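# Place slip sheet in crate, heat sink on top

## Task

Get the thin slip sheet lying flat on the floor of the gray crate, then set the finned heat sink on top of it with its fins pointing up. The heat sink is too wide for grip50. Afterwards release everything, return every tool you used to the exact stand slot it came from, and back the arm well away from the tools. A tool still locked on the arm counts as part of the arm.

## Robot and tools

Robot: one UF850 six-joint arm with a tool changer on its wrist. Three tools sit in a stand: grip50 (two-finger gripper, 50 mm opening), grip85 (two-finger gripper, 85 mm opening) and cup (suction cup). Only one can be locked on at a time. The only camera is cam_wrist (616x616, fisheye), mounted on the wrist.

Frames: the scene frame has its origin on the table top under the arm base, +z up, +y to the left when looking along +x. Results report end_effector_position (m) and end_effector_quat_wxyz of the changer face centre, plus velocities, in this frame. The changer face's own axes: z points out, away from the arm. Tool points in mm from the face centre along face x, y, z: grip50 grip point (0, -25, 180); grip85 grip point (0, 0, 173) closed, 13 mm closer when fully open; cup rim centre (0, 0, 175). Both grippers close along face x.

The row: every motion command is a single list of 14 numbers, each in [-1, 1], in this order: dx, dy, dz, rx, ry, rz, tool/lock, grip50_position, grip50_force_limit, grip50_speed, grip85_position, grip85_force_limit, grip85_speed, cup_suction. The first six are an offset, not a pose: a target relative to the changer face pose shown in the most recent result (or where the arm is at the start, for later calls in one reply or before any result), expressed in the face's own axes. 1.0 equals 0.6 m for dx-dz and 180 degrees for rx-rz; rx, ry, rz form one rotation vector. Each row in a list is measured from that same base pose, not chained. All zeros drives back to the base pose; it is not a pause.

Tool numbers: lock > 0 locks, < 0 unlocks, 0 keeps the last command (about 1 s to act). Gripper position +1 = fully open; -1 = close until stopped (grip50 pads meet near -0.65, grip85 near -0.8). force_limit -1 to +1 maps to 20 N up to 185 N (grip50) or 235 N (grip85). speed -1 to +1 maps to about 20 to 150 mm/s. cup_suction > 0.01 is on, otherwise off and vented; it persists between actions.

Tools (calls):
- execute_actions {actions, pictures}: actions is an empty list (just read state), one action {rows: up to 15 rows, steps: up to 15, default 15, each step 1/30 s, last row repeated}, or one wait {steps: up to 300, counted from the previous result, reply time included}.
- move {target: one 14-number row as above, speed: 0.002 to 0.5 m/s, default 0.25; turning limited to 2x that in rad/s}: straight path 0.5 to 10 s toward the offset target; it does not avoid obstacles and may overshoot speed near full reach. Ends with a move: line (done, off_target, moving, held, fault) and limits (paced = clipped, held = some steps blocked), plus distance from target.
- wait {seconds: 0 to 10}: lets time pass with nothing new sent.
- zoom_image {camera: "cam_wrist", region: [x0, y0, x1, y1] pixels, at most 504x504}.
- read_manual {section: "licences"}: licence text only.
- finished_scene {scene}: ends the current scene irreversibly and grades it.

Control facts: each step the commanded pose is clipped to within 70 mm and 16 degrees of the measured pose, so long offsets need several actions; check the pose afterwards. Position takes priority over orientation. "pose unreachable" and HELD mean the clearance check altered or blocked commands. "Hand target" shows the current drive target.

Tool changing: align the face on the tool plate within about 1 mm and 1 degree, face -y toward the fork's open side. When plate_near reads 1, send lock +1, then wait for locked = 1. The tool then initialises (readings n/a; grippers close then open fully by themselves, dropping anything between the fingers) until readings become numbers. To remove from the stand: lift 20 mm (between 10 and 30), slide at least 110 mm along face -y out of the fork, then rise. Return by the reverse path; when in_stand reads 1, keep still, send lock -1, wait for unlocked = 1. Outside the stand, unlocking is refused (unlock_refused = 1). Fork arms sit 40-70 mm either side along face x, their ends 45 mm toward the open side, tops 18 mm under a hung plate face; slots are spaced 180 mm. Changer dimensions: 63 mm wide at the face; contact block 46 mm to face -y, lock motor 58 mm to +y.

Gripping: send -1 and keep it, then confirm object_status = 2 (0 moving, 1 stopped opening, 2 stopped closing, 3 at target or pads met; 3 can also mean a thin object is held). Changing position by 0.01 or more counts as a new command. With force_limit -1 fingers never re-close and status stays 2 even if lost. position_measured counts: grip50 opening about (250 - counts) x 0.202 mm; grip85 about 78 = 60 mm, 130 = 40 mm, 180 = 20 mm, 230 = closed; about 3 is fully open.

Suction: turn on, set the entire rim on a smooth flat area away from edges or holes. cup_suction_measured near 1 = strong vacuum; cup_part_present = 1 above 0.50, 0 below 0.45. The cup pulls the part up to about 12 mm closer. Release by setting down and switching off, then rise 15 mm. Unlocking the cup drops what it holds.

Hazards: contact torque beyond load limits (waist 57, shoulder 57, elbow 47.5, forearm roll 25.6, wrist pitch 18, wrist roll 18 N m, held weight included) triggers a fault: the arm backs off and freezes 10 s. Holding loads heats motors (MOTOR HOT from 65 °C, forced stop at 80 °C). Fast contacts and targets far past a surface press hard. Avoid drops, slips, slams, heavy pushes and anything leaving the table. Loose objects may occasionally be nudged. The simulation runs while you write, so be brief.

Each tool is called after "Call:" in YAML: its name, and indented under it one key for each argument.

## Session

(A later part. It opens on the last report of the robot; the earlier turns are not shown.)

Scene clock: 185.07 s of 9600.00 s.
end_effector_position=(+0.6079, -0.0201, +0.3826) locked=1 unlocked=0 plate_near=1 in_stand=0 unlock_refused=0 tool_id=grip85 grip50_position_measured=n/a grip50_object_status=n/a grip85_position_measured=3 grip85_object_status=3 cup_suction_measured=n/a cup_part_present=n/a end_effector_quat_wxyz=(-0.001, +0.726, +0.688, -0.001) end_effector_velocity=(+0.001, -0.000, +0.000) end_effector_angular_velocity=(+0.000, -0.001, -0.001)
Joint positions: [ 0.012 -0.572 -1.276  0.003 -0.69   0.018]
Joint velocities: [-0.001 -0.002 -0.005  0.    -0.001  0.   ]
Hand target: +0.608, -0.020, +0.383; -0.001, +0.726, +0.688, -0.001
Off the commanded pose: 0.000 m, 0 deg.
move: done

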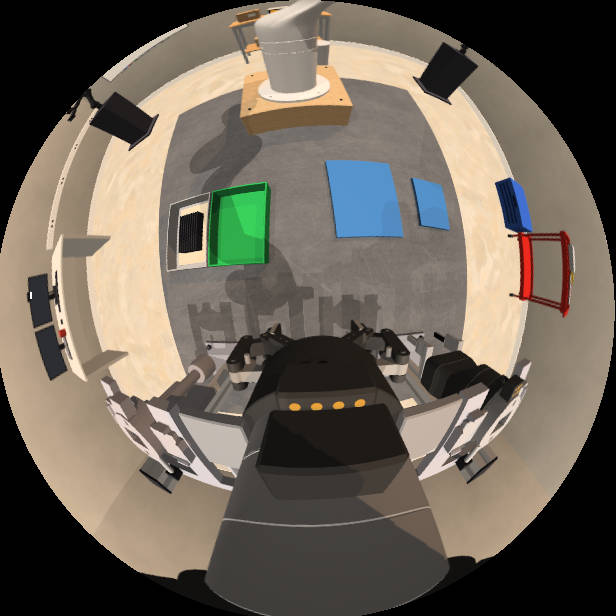

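Call:
move:
  target: [0,0.1005,0,0,0,0,0,0,0,0,1,0,0,0]
  speed: 0.05

Call:
move:
  target: [0,0,0.0325,0,0,0,0,0,0,0,1,0,0,0]
  speed: 0.01

Call:
execute_actions:
  actions:
    - {"rows":[[0,0,0,0,0,0,-1,0,0,0,1,0,0,0]]}
  pictures: false

Call:
execute_actions:
  actions:
    - {"steps":30}
  pictures: false

Call:
move:
  target: [0,0,-0.035,0,0,0,0,0,0,0,0,0,0,0]
  speed: 0.03

Call:
move:
  target: [0,-0.4,0,0,0,0,0,0,0,0,0,0,0,0]
  speed: 0.15

Scene clock: 191.40 s of 9600.00 s.
end_effector_position=(+0.6678, -0.0232, +0.3824) locked=1 unlocked=0 plate_near=1 in_stand=0 unlock_refused=0 tool_id=grip85 grip50_position_measured=n/a grip50_object_status=n/a grip85_position_measured=3 grip85_object_status=3 cup_suction_measured=n/a cup_part_present=n/a end_effector_quat_wxyz=(-0.002, +0.726, +0.688, -0.001) end_effector_velocity=(+0.001, -0.001, +0.001) end_effector_angular_velocity=(-0.000, -0.001, -0.001)
Joint positions: [ 0.01  -0.709 -1.494  0.003 -0.772  0.016]
Joint velocities: [-0.001 -0.002 -0.005 -0.    -0.003  0.   ]
Hand target: +0.668, -0.023, +0.382; -0.001, +0.726, +0.688, -0.001
Off the commanded pose: 0.000 m, 0 deg.
move: done

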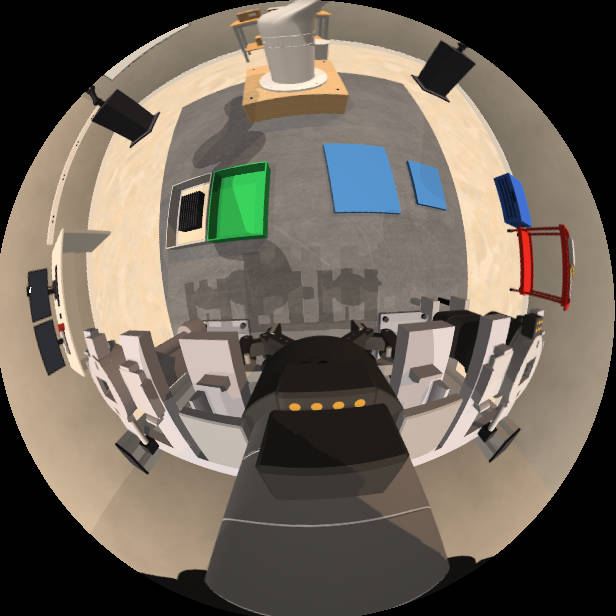

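Scene clock: 193.57 s of 9600.00 s.
end_effector_position=(+0.6678, -0.0232, +0.3630) locked=1 unlocked=0 plate_near=1 in_stand=1 unlock_refused=0 tool_id=grip85 grip50_position_measured=n/a grip50_object_status=n/a grip85_position_measured=3 grip85_object_status=3 cup_suction_measured=n/a cup_part_present=n/a end_effector_quat_wxyz=(-0.002, +0.726, +0.688, -0.001) end_effector_velocity=(+0.001, -0.000, +0.001) end_effector_angular_velocity=(-0.000, -0.004, -0.001)
Joint positions: [ 0.01  -0.733 -1.485  0.003 -0.739  0.016]
Joint velocities: [-0.001  0.001 -0.001 -0.     0.002  0.   ]
Hand target: +0.668, -0.023, +0.363; -0.002, +0.726, +0.688, -0.001
Off the commanded pose: 0.000 m, 0 deg.
move: done

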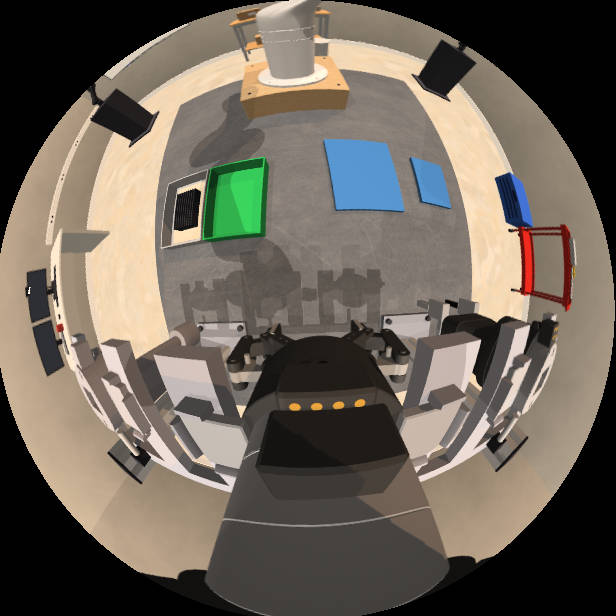

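Scene clock: 194.07 s of 9600.00 s.
end_effector_position=(+0.6679, -0.0232, +0.3632) locked=0 unlocked=0 plate_near=1 in_stand=1 unlock_refused=0 tool_id=none grip50_position_measured=n/a grip50_object_status=n/a grip85_position_measured=n/a grip85_object_status=n/a cup_suction_measured=n/a cup_part_present=n/a end_effector_quat_wxyz=(-0.001, +0.726, +0.688, -0.001) end_effector_velocity=(+0.000, +0.000, -0.001) end_effector_angular_velocity=(-0.000, -0.002, +0.000)
Joint positions: [ 0.01  -0.733 -1.485  0.003 -0.739  0.016]
Joint velocities: [ 0.    -0.001  0.    -0.     0.003  0.   ]
Hand target: +0.668, -0.023, +0.363; -0.002, +0.726, +0.688, -0.001
Off the commanded pose: 0.000 m, 0 deg.
Steps of this call (steps 1 to 15: all 15 steps of this action). Readings (end_effector_position | what the end effector reports):
1: (+0.6676, -0.0232, +0.3626) | locked=1 unlocked=0 plate_near=1 in_stand=1 unlock_refused=0 tool_id=grip85 grip50_position_measured=n/a grip50_object_status=n/a grip85_position_measured=3 grip85_object_status=3 cup_suction_measured=n/a cup_part_present=n/a
2: (+0.6676, -0.0232, +0.3626) | locked=1 unlocked=0 plate_near=1 in_stand=1 unlock_refused=0 tool_id=grip85 grip50_position_measured=n/a grip50_object_status=n/a grip85_position_measured=3 grip85_object_status=3 cup_suction_measured=n/a cup_part_present=n/a
4: (+0.6676, -0.0232, +0.3626) | locked=1 unlocked=0 plate_near=1 in_stand=1 unlock_refused=0 tool_id=grip85 grip50_position_measured=n/a grip50_object_status=n/a grip85_position_measured=3 grip85_object_status=3 cup_suction_measured=n/a cup_part_present=n/a
8: (+0.6677, -0.0232, +0.3629) | locked=0 unlocked=0 plate_near=1 in_stand=1 unlock_refused=0 tool_id=none grip50_position_measured=n/a grip50_object_status=n/a grip85_position_measured=n/a grip85_object_status=n/a cup_suction_measured=n/a cup_part_present=n/a
15: the state above

Scene clock: 195.07 s of 9600.00 s.
end_effector_position=(+0.6678, -0.0232, +0.3630) locked=0 unlocked=1 plate_near=1 in_stand=1 unlock_refused=0 tool_id=none grip50_position_measured=n/a grip50_object_status=n/a grip85_position_measured=n/a grip85_object_status=n/a cup_suction_measured=n/a cup_part_present=n/a end_effector_quat_wxyz=(-0.002, +0.726, +0.688, -0.001) end_effector_velocity=(+0.000, -0.000, +0.000) end_effector_angular_velocity=(-0.000, -0.001, -0.001)
Joint positions: [ 0.01  -0.733 -1.485  0.003 -0.739  0.016]
Joint velocities: [-0.001  0.    -0.    -0.     0.     0.001]
Hand target: +0.668, -0.023, +0.363; -0.002, +0.726, +0.688, -0.001
Off the commanded pose: 0.000 m, 0 deg.
Steps of this call (steps 1 to 30: nothing new was sent). Readings (end_effector_position | what the end effector reports):
1: (+0.6679, -0.0232, +0.3632) | locked=0 unlocked=0 plate_near=1 in_stand=1 unlock_refused=0 tool_id=none grip50_position_measured=n/a grip50_object_status=n/a grip85_position_measured=n/a grip85_object_status=n/a cup_suction_measured=n/a cup_part_present=n/a
2: (+0.6679, -0.0232, +0.3632) | locked=0 unlocked=0 plate_near=1 in_stand=1 unlock_refused=0 tool_id=none grip50_position_measured=n/a grip50_object_status=n/a grip85_position_measured=n/a grip85_object_status=n/a cup_suction_measured=n/a cup_part_present=n/a
4: (+0.6679, -0.0232, +0.3631) | locked=0 unlocked=0 plate_near=1 in_stand=1 unlock_refused=0 tool_id=none grip50_position_measured=n/a grip50_object_status=n/a grip85_position_measured=n/a grip85_object_status=n/a cup_suction_measured=n/a cup_part_present=n/a
8: (+0.6678, -0.0232, +0.3630) | locked=0 unlocked=0 plate_near=1 in_stand=1 unlock_refused=0 tool_id=none grip50_position_measured=n/a grip50_object_status=n/a grip85_position_measured=n/a grip85_object_status=n/a cup_suction_measured=n/a cup_part_present=n/a
30: the state above

Scene clock: 196.03 s of 9600.00 s.
end_effector_position=(+0.6678, -0.0232, +0.3839) locked=0 unlocked=1 plate_near=0 in_stand=0 unlock_refused=0 tool_id=none grip50_position_measured=n/a grip50_object_status=n/a grip85_position_measured=n/a grip85_object_status=n/a cup_suction_measured=n/a cup_part_present=n/a end_effector_quat_wxyz=(-0.002, +0.726, +0.688, -0.001) end_effector_velocity=(-0.000, -0.000, +0.000) end_effector_angular_velocity=(-0.000, +0.002, -0.002)
Joint positions: [ 0.01  -0.707 -1.495  0.003 -0.775  0.016]
Joint velocities: [-0.001 -0.    -0.    -0.    -0.002  0.001]
Hand target: +0.668, -0.023, +0.384; -0.002, +0.726, +0.688, -0.001
Off the commanded pose: 0.000 m, 0 deg.
move: done

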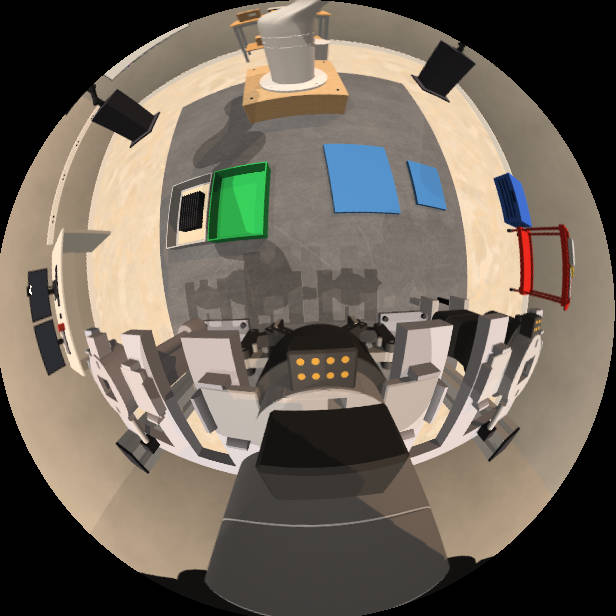

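Scene clock: 198.03 s of 9600.00 s.
end_effector_position=(+0.4287, -0.0109, +0.3844) locked=0 unlocked=1 plate_near=0 in_stand=0 unlock_refused=0 tool_id=none grip50_position_measured=n/a grip50_object_status=n/a grip85_position_measured=n/a grip85_object_status=n/a cup_suction_measured=n/a cup_part_present=n/a end_effector_quat_wxyz=(-0.001, +0.726, +0.688, -0.001) end_effector_velocity=(-0.002, +0.000, -0.000) end_effector_angular_velocity=(+0.000, +0.001, +0.001)
Joint positions: [ 0.019 -0.183 -0.734  0.003 -0.537  0.025]
Joint velocities: [ 0.     0.003  0.004  0.    -0.    -0.001]
Hand target: +0.428, -0.011, +0.384; -0.002, +0.726, +0.688, -0.001
Off the commanded pose: 0.001 m, 0 deg.
move: done

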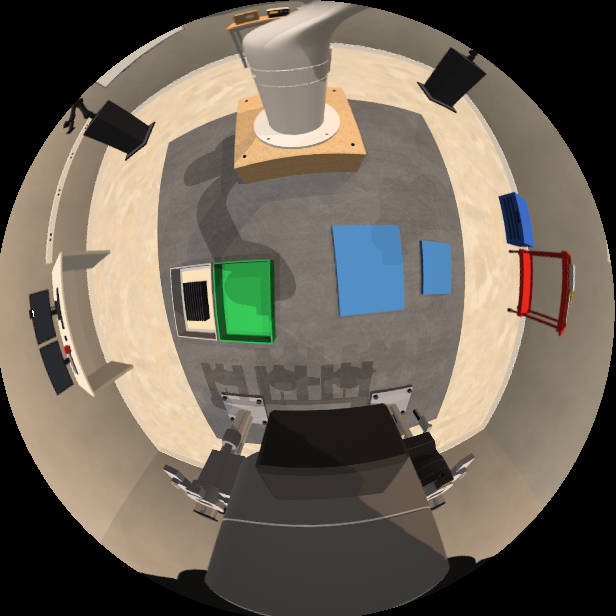

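Call:
finished_scene:
  scene: 1

The scene is finished: the task was done.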